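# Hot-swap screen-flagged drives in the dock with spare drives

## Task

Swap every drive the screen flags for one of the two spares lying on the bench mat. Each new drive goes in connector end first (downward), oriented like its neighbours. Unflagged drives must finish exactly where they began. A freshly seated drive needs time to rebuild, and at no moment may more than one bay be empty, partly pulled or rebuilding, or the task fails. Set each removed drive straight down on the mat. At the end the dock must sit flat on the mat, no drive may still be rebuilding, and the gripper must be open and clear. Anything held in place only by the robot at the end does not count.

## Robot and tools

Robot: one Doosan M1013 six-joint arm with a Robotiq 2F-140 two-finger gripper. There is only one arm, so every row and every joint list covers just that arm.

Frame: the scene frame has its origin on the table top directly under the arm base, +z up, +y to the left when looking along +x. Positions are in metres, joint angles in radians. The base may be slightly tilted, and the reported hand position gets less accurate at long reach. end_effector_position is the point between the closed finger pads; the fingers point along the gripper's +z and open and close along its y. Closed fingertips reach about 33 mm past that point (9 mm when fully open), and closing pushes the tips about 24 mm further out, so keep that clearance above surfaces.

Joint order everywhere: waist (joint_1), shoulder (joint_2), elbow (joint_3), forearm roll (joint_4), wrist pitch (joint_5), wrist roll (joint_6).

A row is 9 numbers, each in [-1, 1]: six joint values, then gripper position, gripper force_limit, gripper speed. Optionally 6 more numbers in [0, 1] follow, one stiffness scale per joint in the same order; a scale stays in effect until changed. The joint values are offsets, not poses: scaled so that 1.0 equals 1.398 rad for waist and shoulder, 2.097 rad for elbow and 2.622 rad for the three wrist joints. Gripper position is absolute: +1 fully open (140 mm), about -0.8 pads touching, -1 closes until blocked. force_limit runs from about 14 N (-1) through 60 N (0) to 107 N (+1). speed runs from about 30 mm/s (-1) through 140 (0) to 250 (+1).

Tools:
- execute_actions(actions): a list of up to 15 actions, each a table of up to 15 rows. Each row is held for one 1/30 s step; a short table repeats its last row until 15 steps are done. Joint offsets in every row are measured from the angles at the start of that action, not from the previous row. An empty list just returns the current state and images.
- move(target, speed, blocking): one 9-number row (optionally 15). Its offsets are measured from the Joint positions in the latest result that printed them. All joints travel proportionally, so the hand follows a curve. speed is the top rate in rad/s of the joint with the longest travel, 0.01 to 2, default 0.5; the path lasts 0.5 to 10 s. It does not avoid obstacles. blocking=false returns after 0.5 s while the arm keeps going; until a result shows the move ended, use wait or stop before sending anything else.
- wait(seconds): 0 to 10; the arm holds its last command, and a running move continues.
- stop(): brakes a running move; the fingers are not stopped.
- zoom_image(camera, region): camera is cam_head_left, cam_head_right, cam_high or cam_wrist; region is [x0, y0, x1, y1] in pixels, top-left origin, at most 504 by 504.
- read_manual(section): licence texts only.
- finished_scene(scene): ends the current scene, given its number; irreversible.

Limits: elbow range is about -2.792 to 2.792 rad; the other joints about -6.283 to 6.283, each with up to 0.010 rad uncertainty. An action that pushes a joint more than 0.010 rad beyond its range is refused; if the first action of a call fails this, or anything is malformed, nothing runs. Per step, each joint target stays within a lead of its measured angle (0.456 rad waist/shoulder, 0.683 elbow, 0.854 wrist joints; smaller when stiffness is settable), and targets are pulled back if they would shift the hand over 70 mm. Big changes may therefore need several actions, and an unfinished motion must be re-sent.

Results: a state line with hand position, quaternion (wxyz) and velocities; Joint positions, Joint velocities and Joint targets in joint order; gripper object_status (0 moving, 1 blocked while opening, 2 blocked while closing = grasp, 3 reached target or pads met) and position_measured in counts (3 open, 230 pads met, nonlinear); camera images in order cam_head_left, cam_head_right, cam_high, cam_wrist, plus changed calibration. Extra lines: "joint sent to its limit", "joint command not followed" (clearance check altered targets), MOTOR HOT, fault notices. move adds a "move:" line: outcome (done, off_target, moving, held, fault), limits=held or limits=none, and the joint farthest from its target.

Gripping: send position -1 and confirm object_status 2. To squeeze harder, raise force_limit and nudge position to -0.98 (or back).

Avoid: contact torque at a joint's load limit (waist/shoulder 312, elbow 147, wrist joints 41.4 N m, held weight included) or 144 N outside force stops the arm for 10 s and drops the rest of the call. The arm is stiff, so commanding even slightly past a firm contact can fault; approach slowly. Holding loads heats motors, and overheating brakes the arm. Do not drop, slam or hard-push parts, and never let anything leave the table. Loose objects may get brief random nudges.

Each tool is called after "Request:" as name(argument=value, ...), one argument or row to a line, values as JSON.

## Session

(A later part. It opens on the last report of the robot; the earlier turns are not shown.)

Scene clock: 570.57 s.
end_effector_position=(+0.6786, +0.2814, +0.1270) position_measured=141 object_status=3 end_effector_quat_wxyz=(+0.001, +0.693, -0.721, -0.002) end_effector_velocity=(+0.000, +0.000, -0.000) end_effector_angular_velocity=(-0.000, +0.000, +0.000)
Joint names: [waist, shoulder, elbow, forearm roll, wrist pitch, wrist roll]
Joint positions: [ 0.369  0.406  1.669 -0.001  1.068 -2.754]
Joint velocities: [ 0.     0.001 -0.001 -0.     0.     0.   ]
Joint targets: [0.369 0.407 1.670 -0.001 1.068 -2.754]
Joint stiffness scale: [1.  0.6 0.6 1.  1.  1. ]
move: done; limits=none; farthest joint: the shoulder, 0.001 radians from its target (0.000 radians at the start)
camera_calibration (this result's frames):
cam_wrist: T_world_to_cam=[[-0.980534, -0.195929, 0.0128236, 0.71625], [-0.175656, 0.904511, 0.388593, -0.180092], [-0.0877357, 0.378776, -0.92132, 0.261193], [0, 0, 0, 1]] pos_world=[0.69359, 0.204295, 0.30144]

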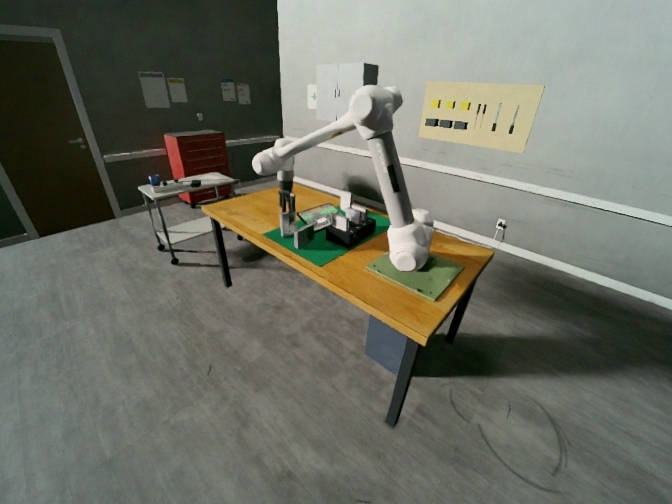

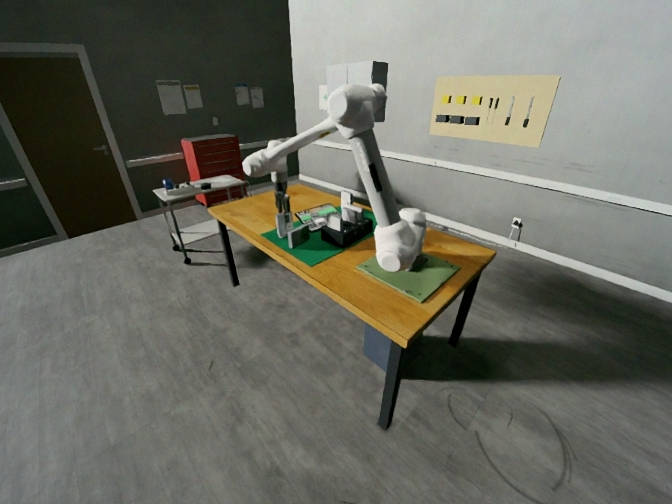

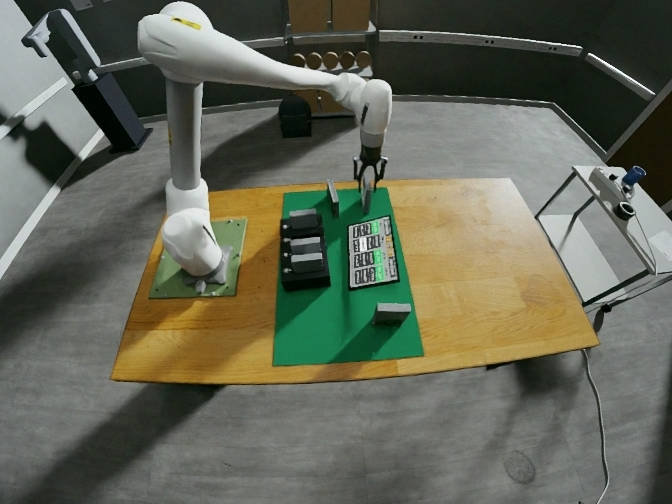

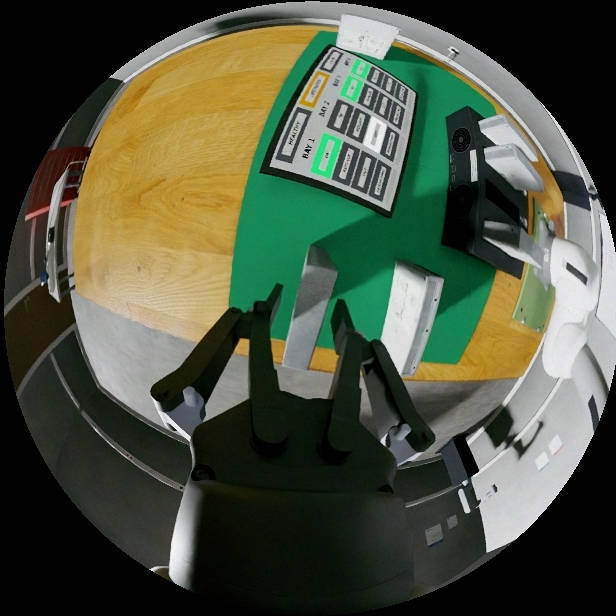

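Request:
move(
  target=[0,-0.0473,-0.0463,0,0.0602,0,-0.1,0,0,1,1,1,1,1,1],
  speed=0.25,
)

Request:
move(
  target=[0.338,0.073,0.0443,-0.2279,0.138,0.1679,0.2,0,-0.5],
  speed=0.5,
)

Scene clock: 618.37 s.
end_effector_position=(+0.6791, +0.2812, +0.2207) position_measured=141 object_status=3 end_effector_quat_wxyz=(+0.000, +0.693, -0.721, -0.002) end_effector_velocity=(-0.001, -0.000, -0.000) end_effector_angular_velocity=(-0.001, +0.003, -0.001)
Joint names: [waist, shoulder, elbow, forearm roll, wrist pitch, wrist roll]
Joint positions: [ 0.369  0.344  1.575 -0.001  1.224 -2.754]
Joint velocities: [ 0.     0.    -0.     0.     0.003  0.001]
Joint targets: [0.369 0.340 1.572 -0.001 1.226 -2.754]
Joint stiffness scale: [1. 1. 1. 1. 1. 1.]
move: done; limits=none; farthest joint: the shoulder, 0.004 radians from its target (0.066 radians at the start)
camera_calibration (this result's frames):
cam_wrist: T_world_to_cam=[[-0.980574, -0.195785, 0.0119127, 0.715743], [-0.175862, 0.904441, 0.388662, -0.216089], [-0.0868687, 0.379017, -0.921303, 0.346918], [0, 0, 0, 1]] pos_world=[0.693974, 0.204084, 0.395076]

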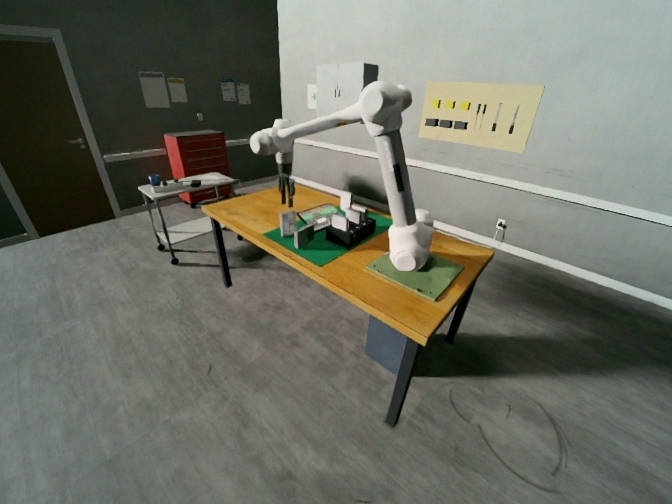

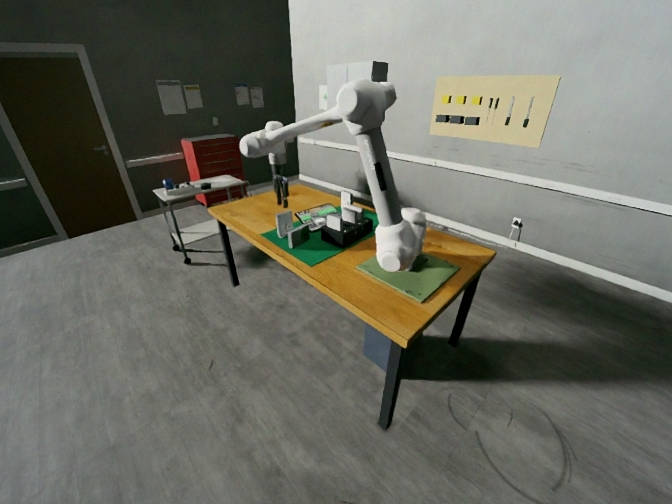

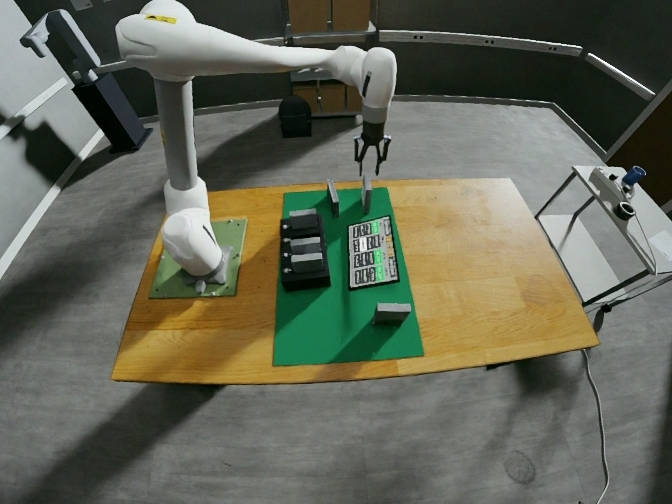

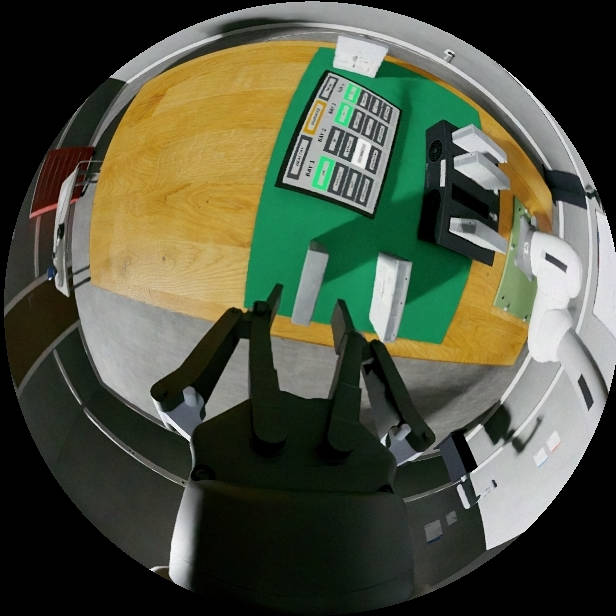

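Scene clock: 620.17 s.
end_effector_position=(+0.5232, +0.3335, +0.2008) position_measured=104 object_status=3 end_effector_quat_wxyz=(+0.249, +0.704, -0.599, +0.290) end_effector_velocity=(+0.000, -0.000, +0.001) end_effector_angular_velocity=(-0.001, -0.003, +0.000)
Joint names: [waist, shoulder, elbow, forearm roll, wrist pitch, wrist roll]
Joint positions: [ 0.837  0.442  1.665 -0.595  1.583 -2.321]
Joint velocities: [ 0.001 -0.001 -0.    -0.002  0.001  0.001]
Joint targets: [0.841 0.446 1.668 -0.598 1.586 -2.314]
Joint stiffness scale: [1. 1. 1. 1. 1. 1.]
move: done; limits=none; farthest joint: the wrist roll, 0.007 radians from its target (0.440 radians at the start)
camera_calibration (this result's frames):
cam_wrist: T_world_to_cam=[[-0.933897, -0.311262, 0.175934, 0.554524], [-0.3553, 0.862946, -0.359285, -0.0251761], [-0.0399901, -0.398044, -0.916494, 0.528963], [0, 0, 0, 1]] pos_world=[0.530076, 0.404879, 0.378186]

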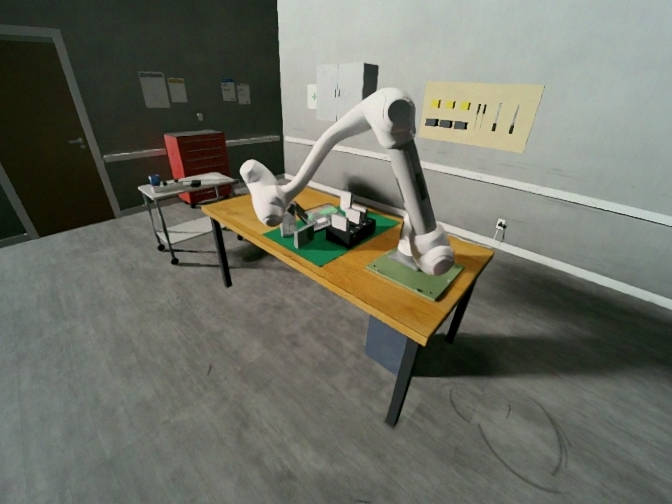

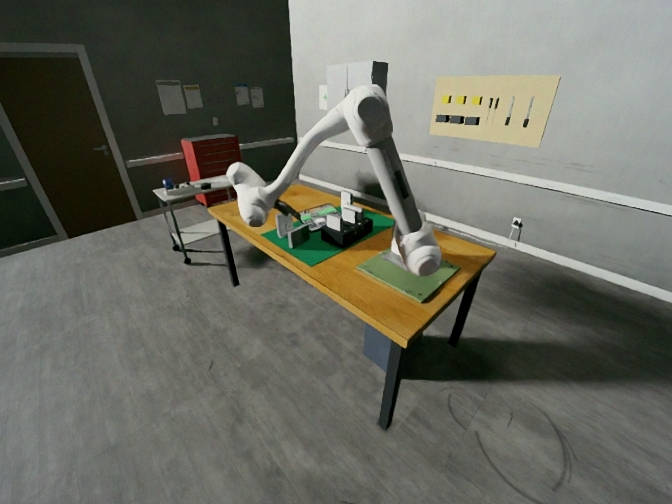

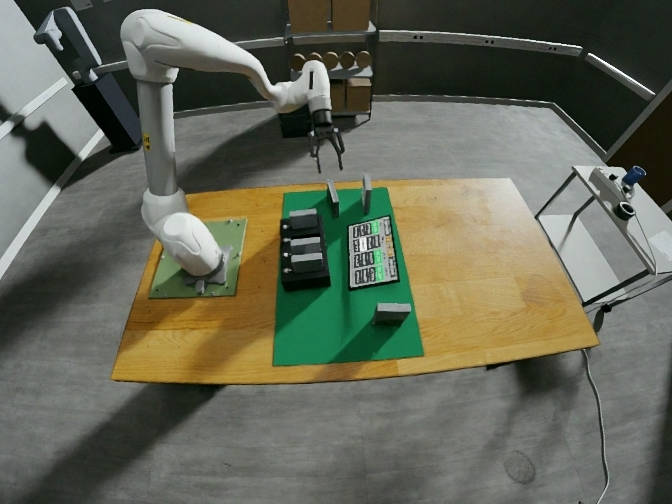

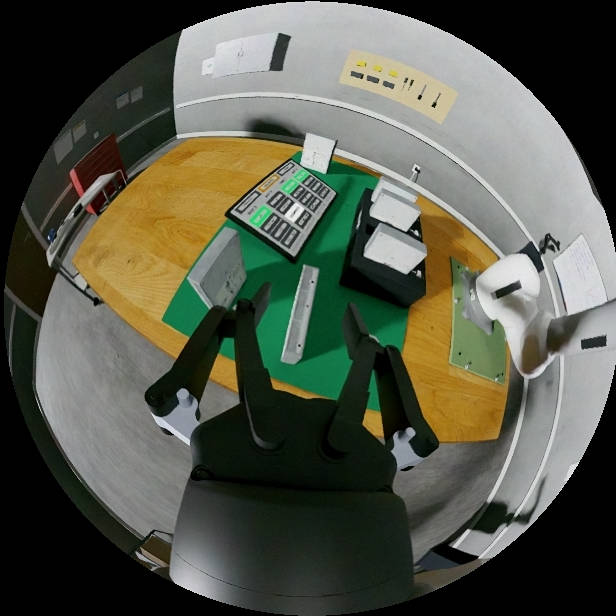

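Request:
move(
  target=[0.003,0.0913,0.0389,-0.0046,-0.0656,0.0464,0.2,0,0],
  speed=0.2,
)

Request:
zoom_image(
  camera="cam_wrist",
  region=[200, 170, 440, 410],
)

Scene clock: 628.30 s.
end_effector_position=(+0.5234, +0.3346, +0.0726) position_measured=104 object_status=3 end_effector_quat_wxyz=(+0.248, +0.704, -0.599, +0.290) end_effector_velocity=(+0.000, +0.001, +0.000) end_effector_angular_velocity=(+0.002, -0.002, -0.000)
Joint names: [waist, shoulder, elbow, forearm roll, wrist pitch, wrist roll]
Joint positions: [ 0.838  0.566  1.743 -0.604  1.414 -2.206]
Joint velocities: [ 0.    -0.001 -0.     0.    -0.002  0.002]
Joint targets: [0.842 0.570 1.746 -0.607 1.411 -2.199]
Joint stiffness scale: [1. 1. 1. 1. 1. 1.]
move: done; limits=none; farthest joint: the wrist roll, 0.007 radians from its target (0.122 radians at the start)
camera_calibration (this result's frames):
cam_wrist: T_world_to_cam=[[-0.933671, -0.312903, 0.174211, 0.578142], [-0.356078, 0.863093, -0.358161, -0.0718344], [-0.0382911, -0.396438, -0.917263, 0.410566], [0, 0, 0, 1]] pos_world=[0.529937, 0.405665, 0.250149]

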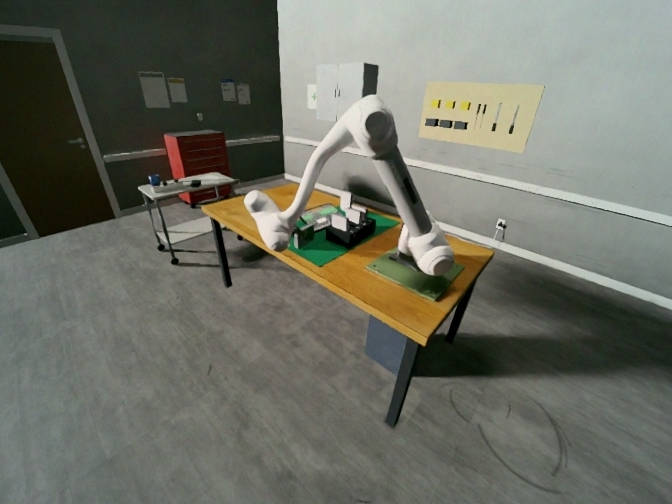

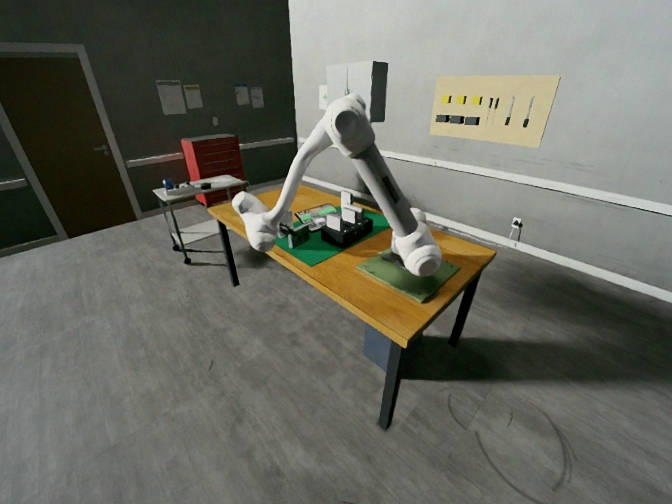

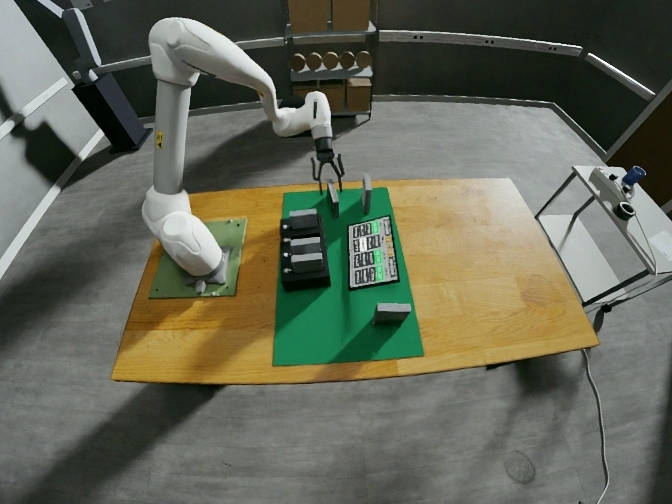

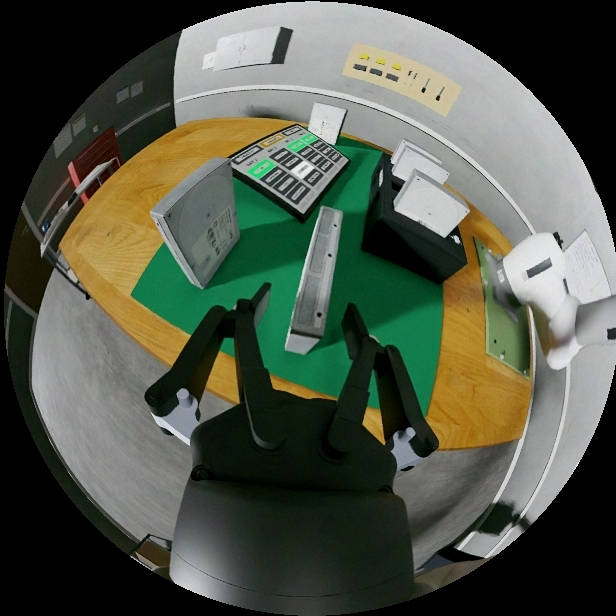

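Region (200, 170, 440, 410) of cam_wrist's 616x616 image, scaled by 2.100, with more detail than that image has.

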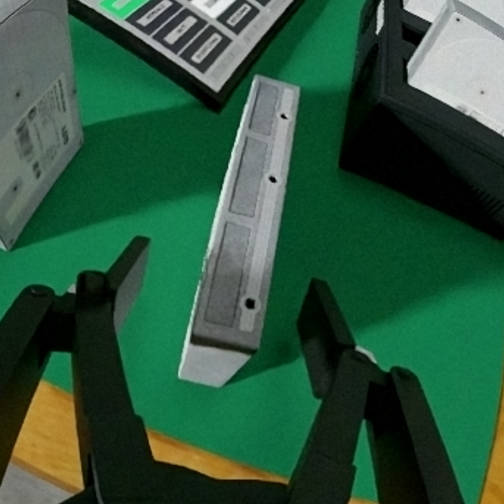

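Request:
move(
  target=[0.0028,0.0028,0.0015,-0.0012,-0.0012,0.0027,-1,1,-0.3],
  speed=0.1,
)

Scene clock: 632.77 s.
end_effector_position=(+0.5235, +0.3349, +0.0725) position_measured=196 object_status=2 end_effector_quat_wxyz=(+0.248, +0.704, -0.599, +0.290) end_effector_velocity=(+0.000, +0.000, +0.000) end_effector_angular_velocity=(+0.000, -0.001, -0.000)
Joint names: [waist, shoulder, elbow, forearm roll, wrist pitch, wrist roll]
Joint positions: [ 0.838  0.566  1.743 -0.604  1.413 -2.206]
Joint velocities: [ 0.     0.    -0.001 -0.     0.     0.   ]
Joint targets: [0.842 0.570 1.746 -0.607 1.410 -2.199]
Joint stiffness scale: [1. 1. 1. 1. 1. 1.]
move: done; limits=none; farthest joint: the wrist roll, 0.007 radians from its target (0.007 radians at the start)
camera_calibration (this result's frames):
cam_wrist: T_world_to_cam=[[-0.933579, -0.313413, 0.17379, 0.578446], [-0.356371, 0.863069, -0.357925, -0.0719158], [-0.0378149, -0.396086, -0.917435, 0.410167], [0, 0, 0, 1]] pos_world=[0.529906, 0.405822, 0.250033]

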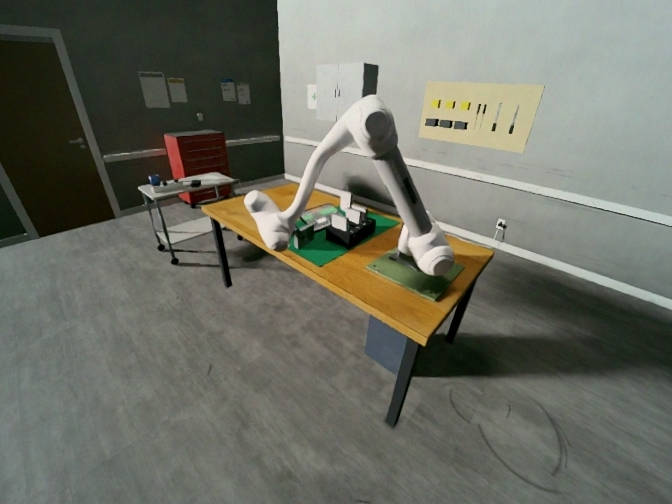

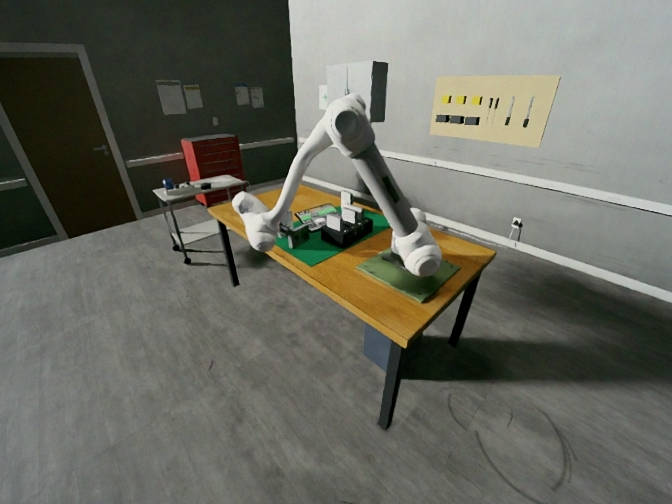

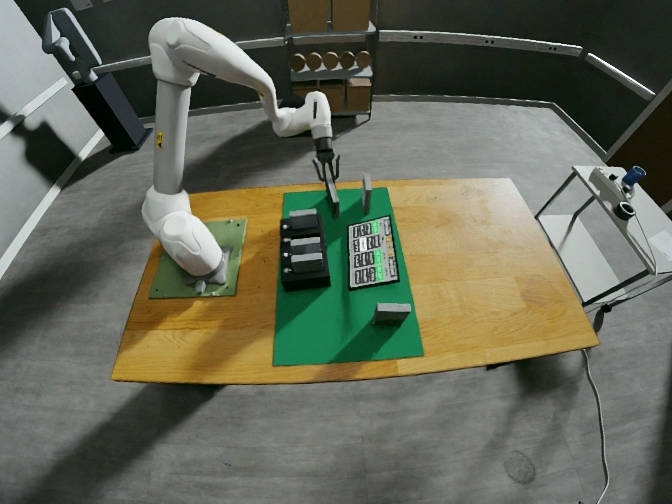

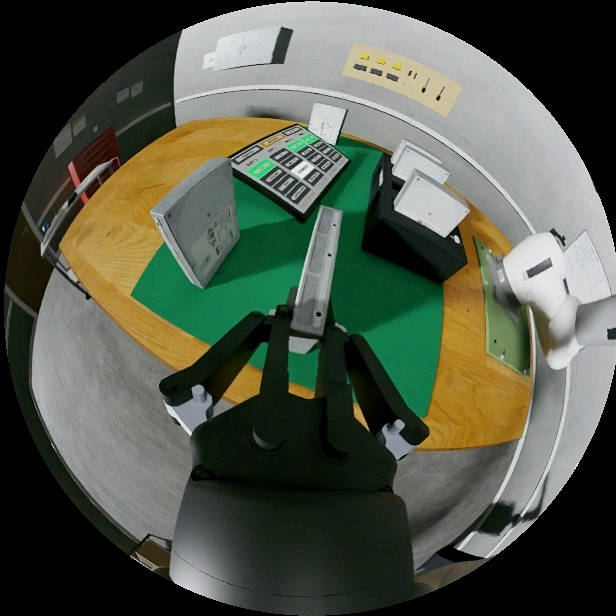

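Request:
move(
  target=[0,-0.1639,-0.1176,-0.005,0.1489,-0.1042,-1,1,0],
  speed=0.4,
)

Request:
move(
  target=[-0.5558,-0.0803,0.0703,0.2335,0.0969,-0.8595,-1,1,0],
  speed=0.9,
)

Scene clock: 663.80 s.
end_effector_position=(+0.5238, +0.3339, +0.3611) position_measured=196 object_status=2 end_effector_quat_wxyz=(+0.248, +0.704, -0.599, +0.290) end_effector_velocity=(-0.000, -0.000, +0.001) end_effector_angular_velocity=(-0.001, +0.001, +0.000)
Joint names: [waist, shoulder, elbow, forearm roll, wrist pitch, wrist roll]
Joint positions: [ 0.838  0.34   1.5   -0.613  1.801 -2.472]
Joint velocities: [ 0.     0.    -0.001 -0.     0.002 -0.002]
Joint targets: [0.838 0.337 1.497 -0.617 1.803 -2.479]
Joint stiffness scale: [1. 1. 1. 1. 1. 1.]
move: done; limits=none; farthest joint: the wrist roll, 0.007 radians from its target (0.273 radians at the start)
camera_calibration (this result's frames):
cam_wrist: T_world_to_cam=[[-0.933829, -0.312526, 0.174041, 0.528068], [-0.355669, 0.863183, -0.358349, 0.0321404], [-0.0382355, -0.396538, -0.917222, 0.674896], [0, 0, 0, 1]] pos_world=[0.530362, 0.404914, 0.538641]

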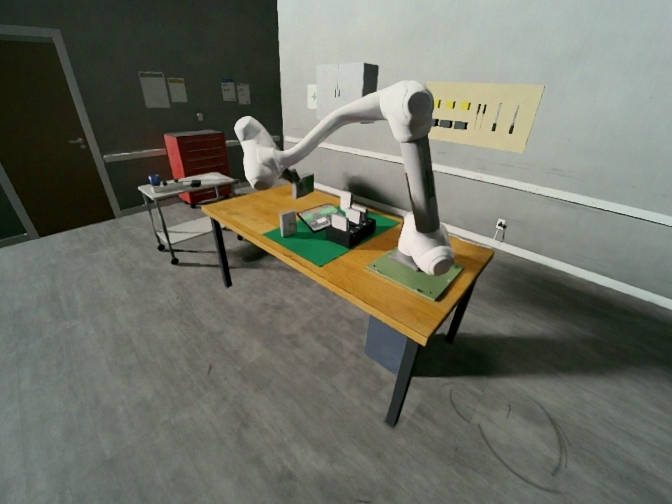

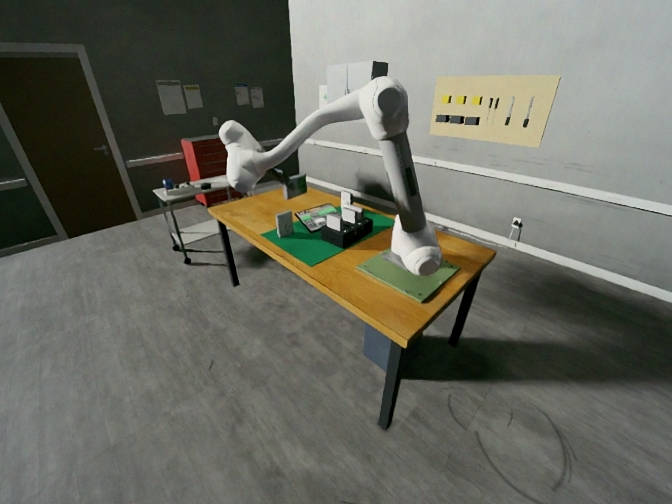

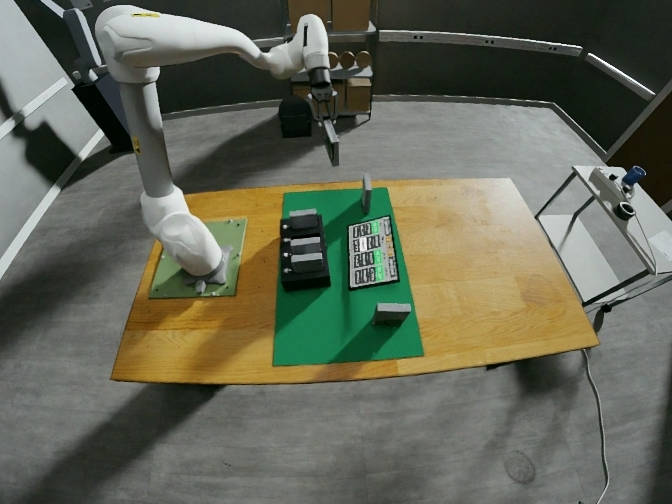

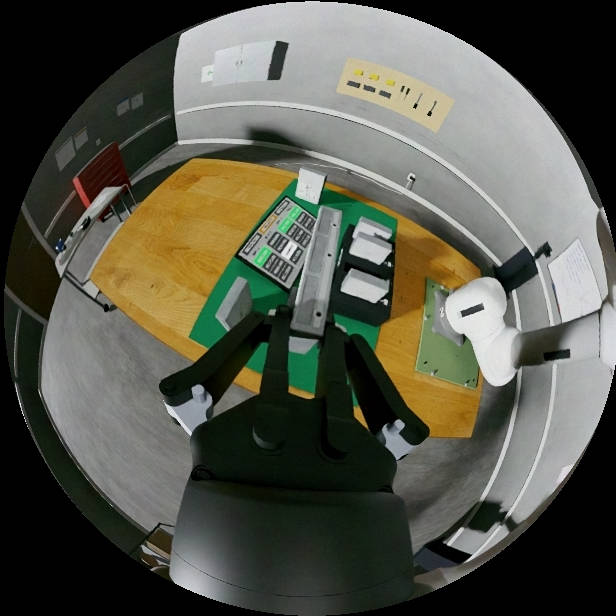

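Scene clock: 667.03 s.
end_effector_position=(+0.4391, +0.0511, +0.3606) position_measured=196 object_status=2 end_effector_quat_wxyz=(+0.008, +0.923, +0.023, -0.384) end_effector_velocity=(+0.000, +0.000, -0.000) end_effector_angular_velocity=(+0.002, -0.002, +0.001)
Joint names: [waist, shoulder, elbow, forearm roll, wrist pitch, wrist roll]
Joint positions: [ 0.065  0.232  1.644 -0.005  2.053 -4.719]
Joint velocities: [-0.    -0.    -0.     0.001 -0.001 -0.002]
Joint targets: [0.061 0.228 1.647 -0.001 2.055 -4.726]
Joint stiffness scale: [1. 1. 1. 1. 1. 1.]
move: done; limits=none; farthest joint: the wrist roll, 0.007 radians from its target (2.253 radians at the start)
camera_calibration (this result's frames):
cam_wrist: T_world_to_cam=[[0.219524, -0.961967, -0.162571, 0.00875355], [-0.346734, -0.232686, 0.908644, -0.158973], [-0.911913, -0.1431, -0.384626, 0.737626], [0, 0, 0, 1]] pos_world=[0.615607, 0.0769843, 0.429583]

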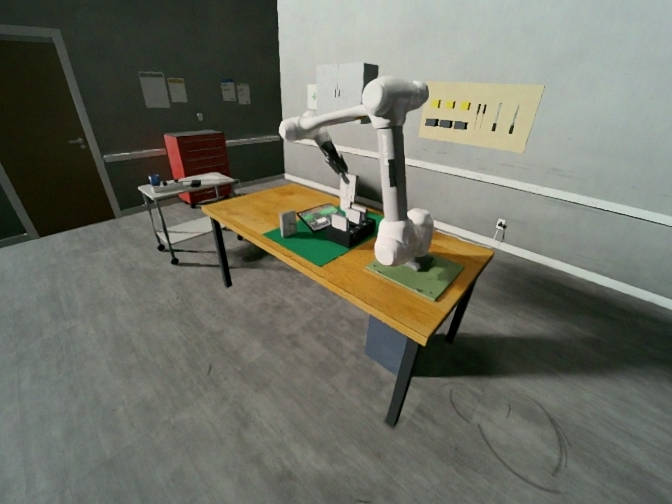

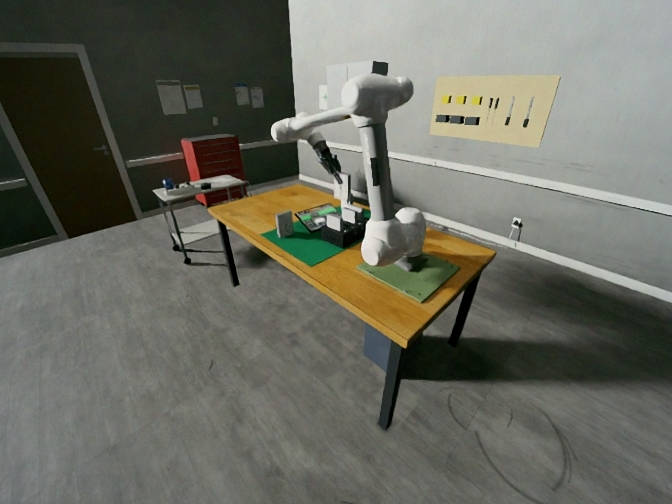

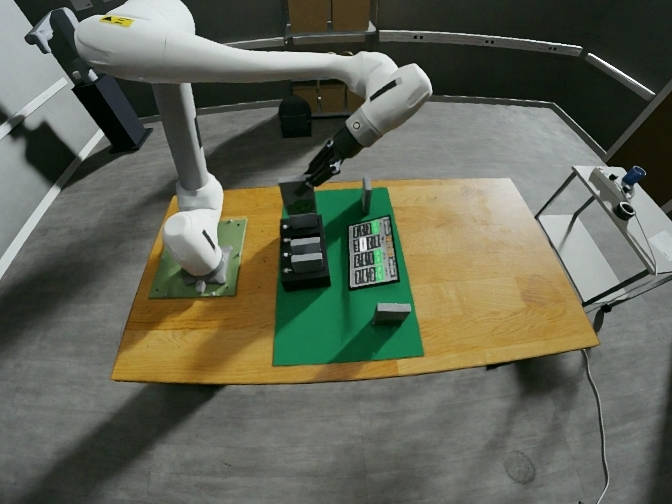

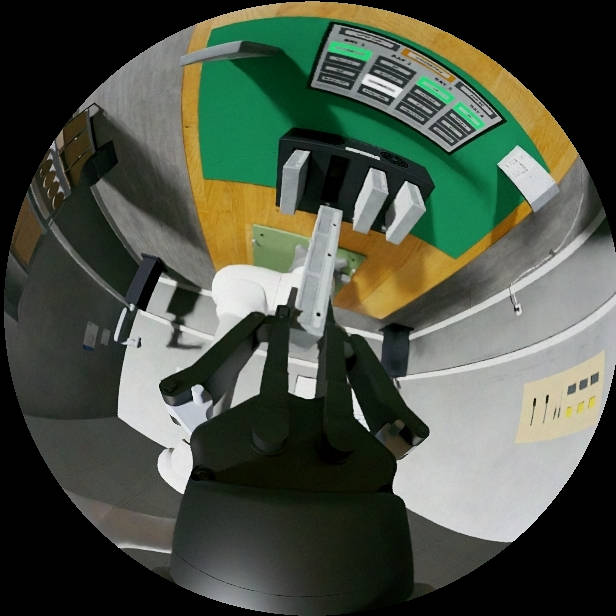

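Request:
move(
  target=[0,0.065,0.0684,0.001,-0.0882,0,-1,1,0],
  speed=0.25,
)

Request:
zoom_image(
  camera="cam_wrist",
  region=[200, 80, 440, 320],
)

Request:
zoom_image(
  camera="cam_high",
  region=[250, 170, 370, 290],
)

Request:
zoom_image(
  camera="cam_head_left",
  region=[300, 170, 400, 250],
)

Scene clock: 677.63 s.
end_effector_position=(+0.4395, +0.0513, +0.2297) position_measured=196 object_status=2 end_effector_quat_wxyz=(+0.008, +0.923, +0.024, -0.384) end_effector_velocity=(+0.000, +0.000, -0.001) end_effector_angular_velocity=(+0.000, -0.002, -0.000)
Joint names: [waist, shoulder, elbow, forearm roll, wrist pitch, wrist roll]
Joint positions: [ 0.065  0.319  1.784 -0.005  1.824 -4.719]
Joint velocities: [ 0.    -0.     0.     0.    -0.002  0.   ]
Joint targets: [0.065 0.323 1.787 -0.002 1.822 -4.719]
Joint stiffness scale: [1. 1. 1. 1. 1. 1.]
move: done; limits=none; farthest joint: the shoulder, 0.004 radians from its target (0.091 radians at the start)
camera_calibration (this result's frames):
cam_wrist: T_world_to_cam=[[0.220801, -0.961613, -0.162932, -0.0128472], [-0.347766, -0.233699, 0.907989, -0.0391487], [-0.911211, -0.143823, -0.386017, 0.687808], [0, 0, 0, 1]] pos_world=[0.615961, 0.0774196, 0.298959]

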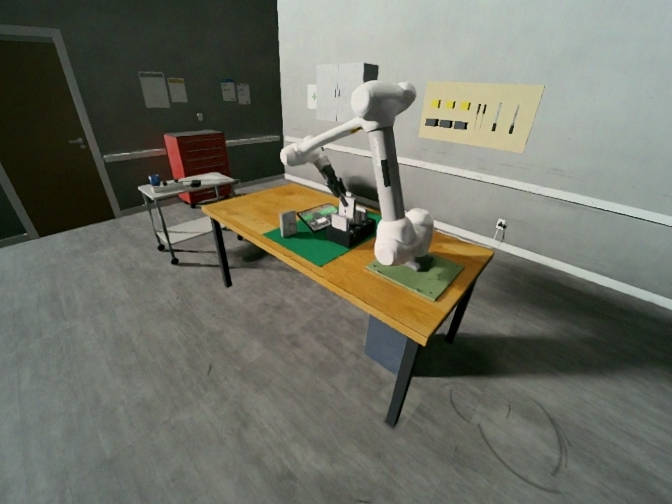

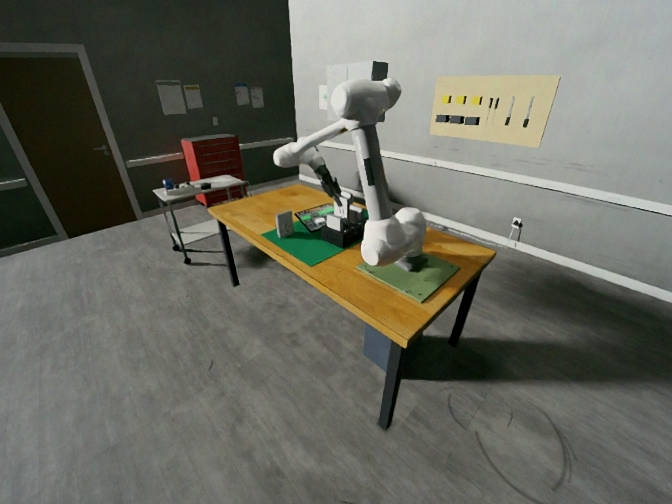

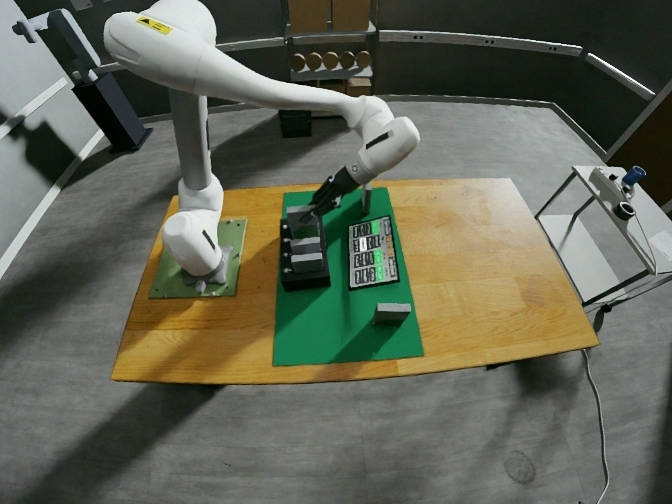

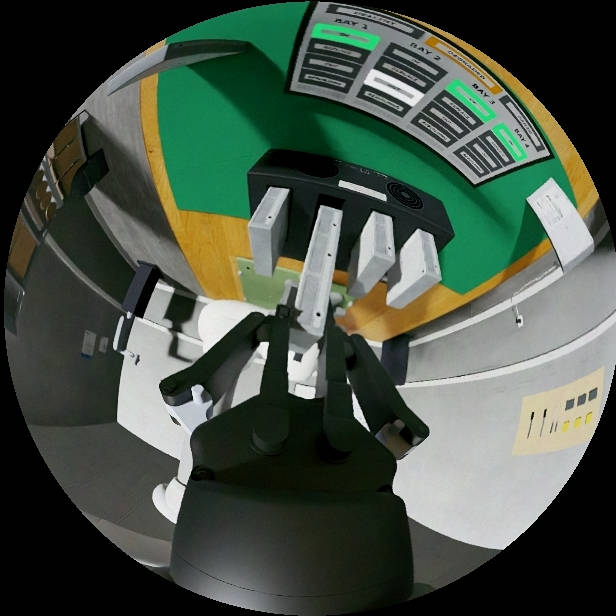

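Region (200, 80, 440, 320) of cam_wrist's 616x616 image, scaled by 2.100, with more detail than that image has.

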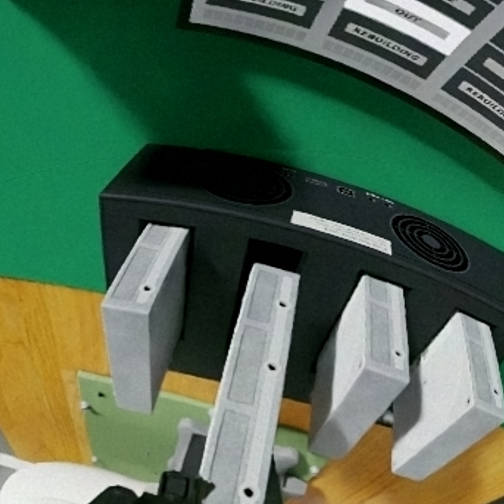

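Region (250, 170, 370, 290) of cam_high's 672x504 image, scaled by 4.200, with more detail than that image has.

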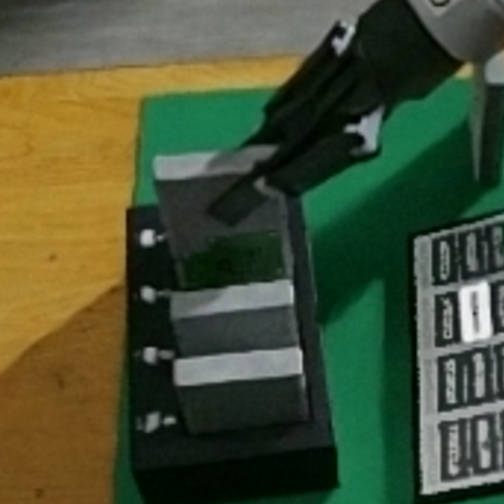

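Region (300, 170, 400, 250) of cam_head_left's 672x504 image, scaled by 5.040, with more detail than that image has; it fills the top 403 rows of this view, and the rest is white.

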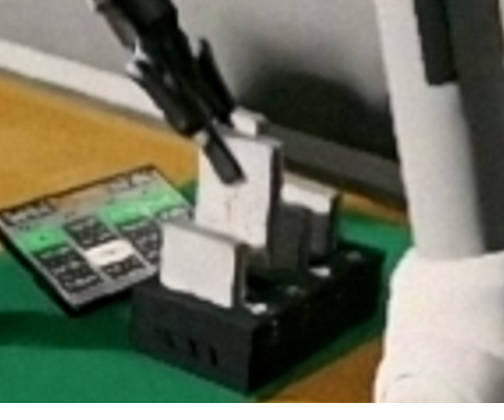

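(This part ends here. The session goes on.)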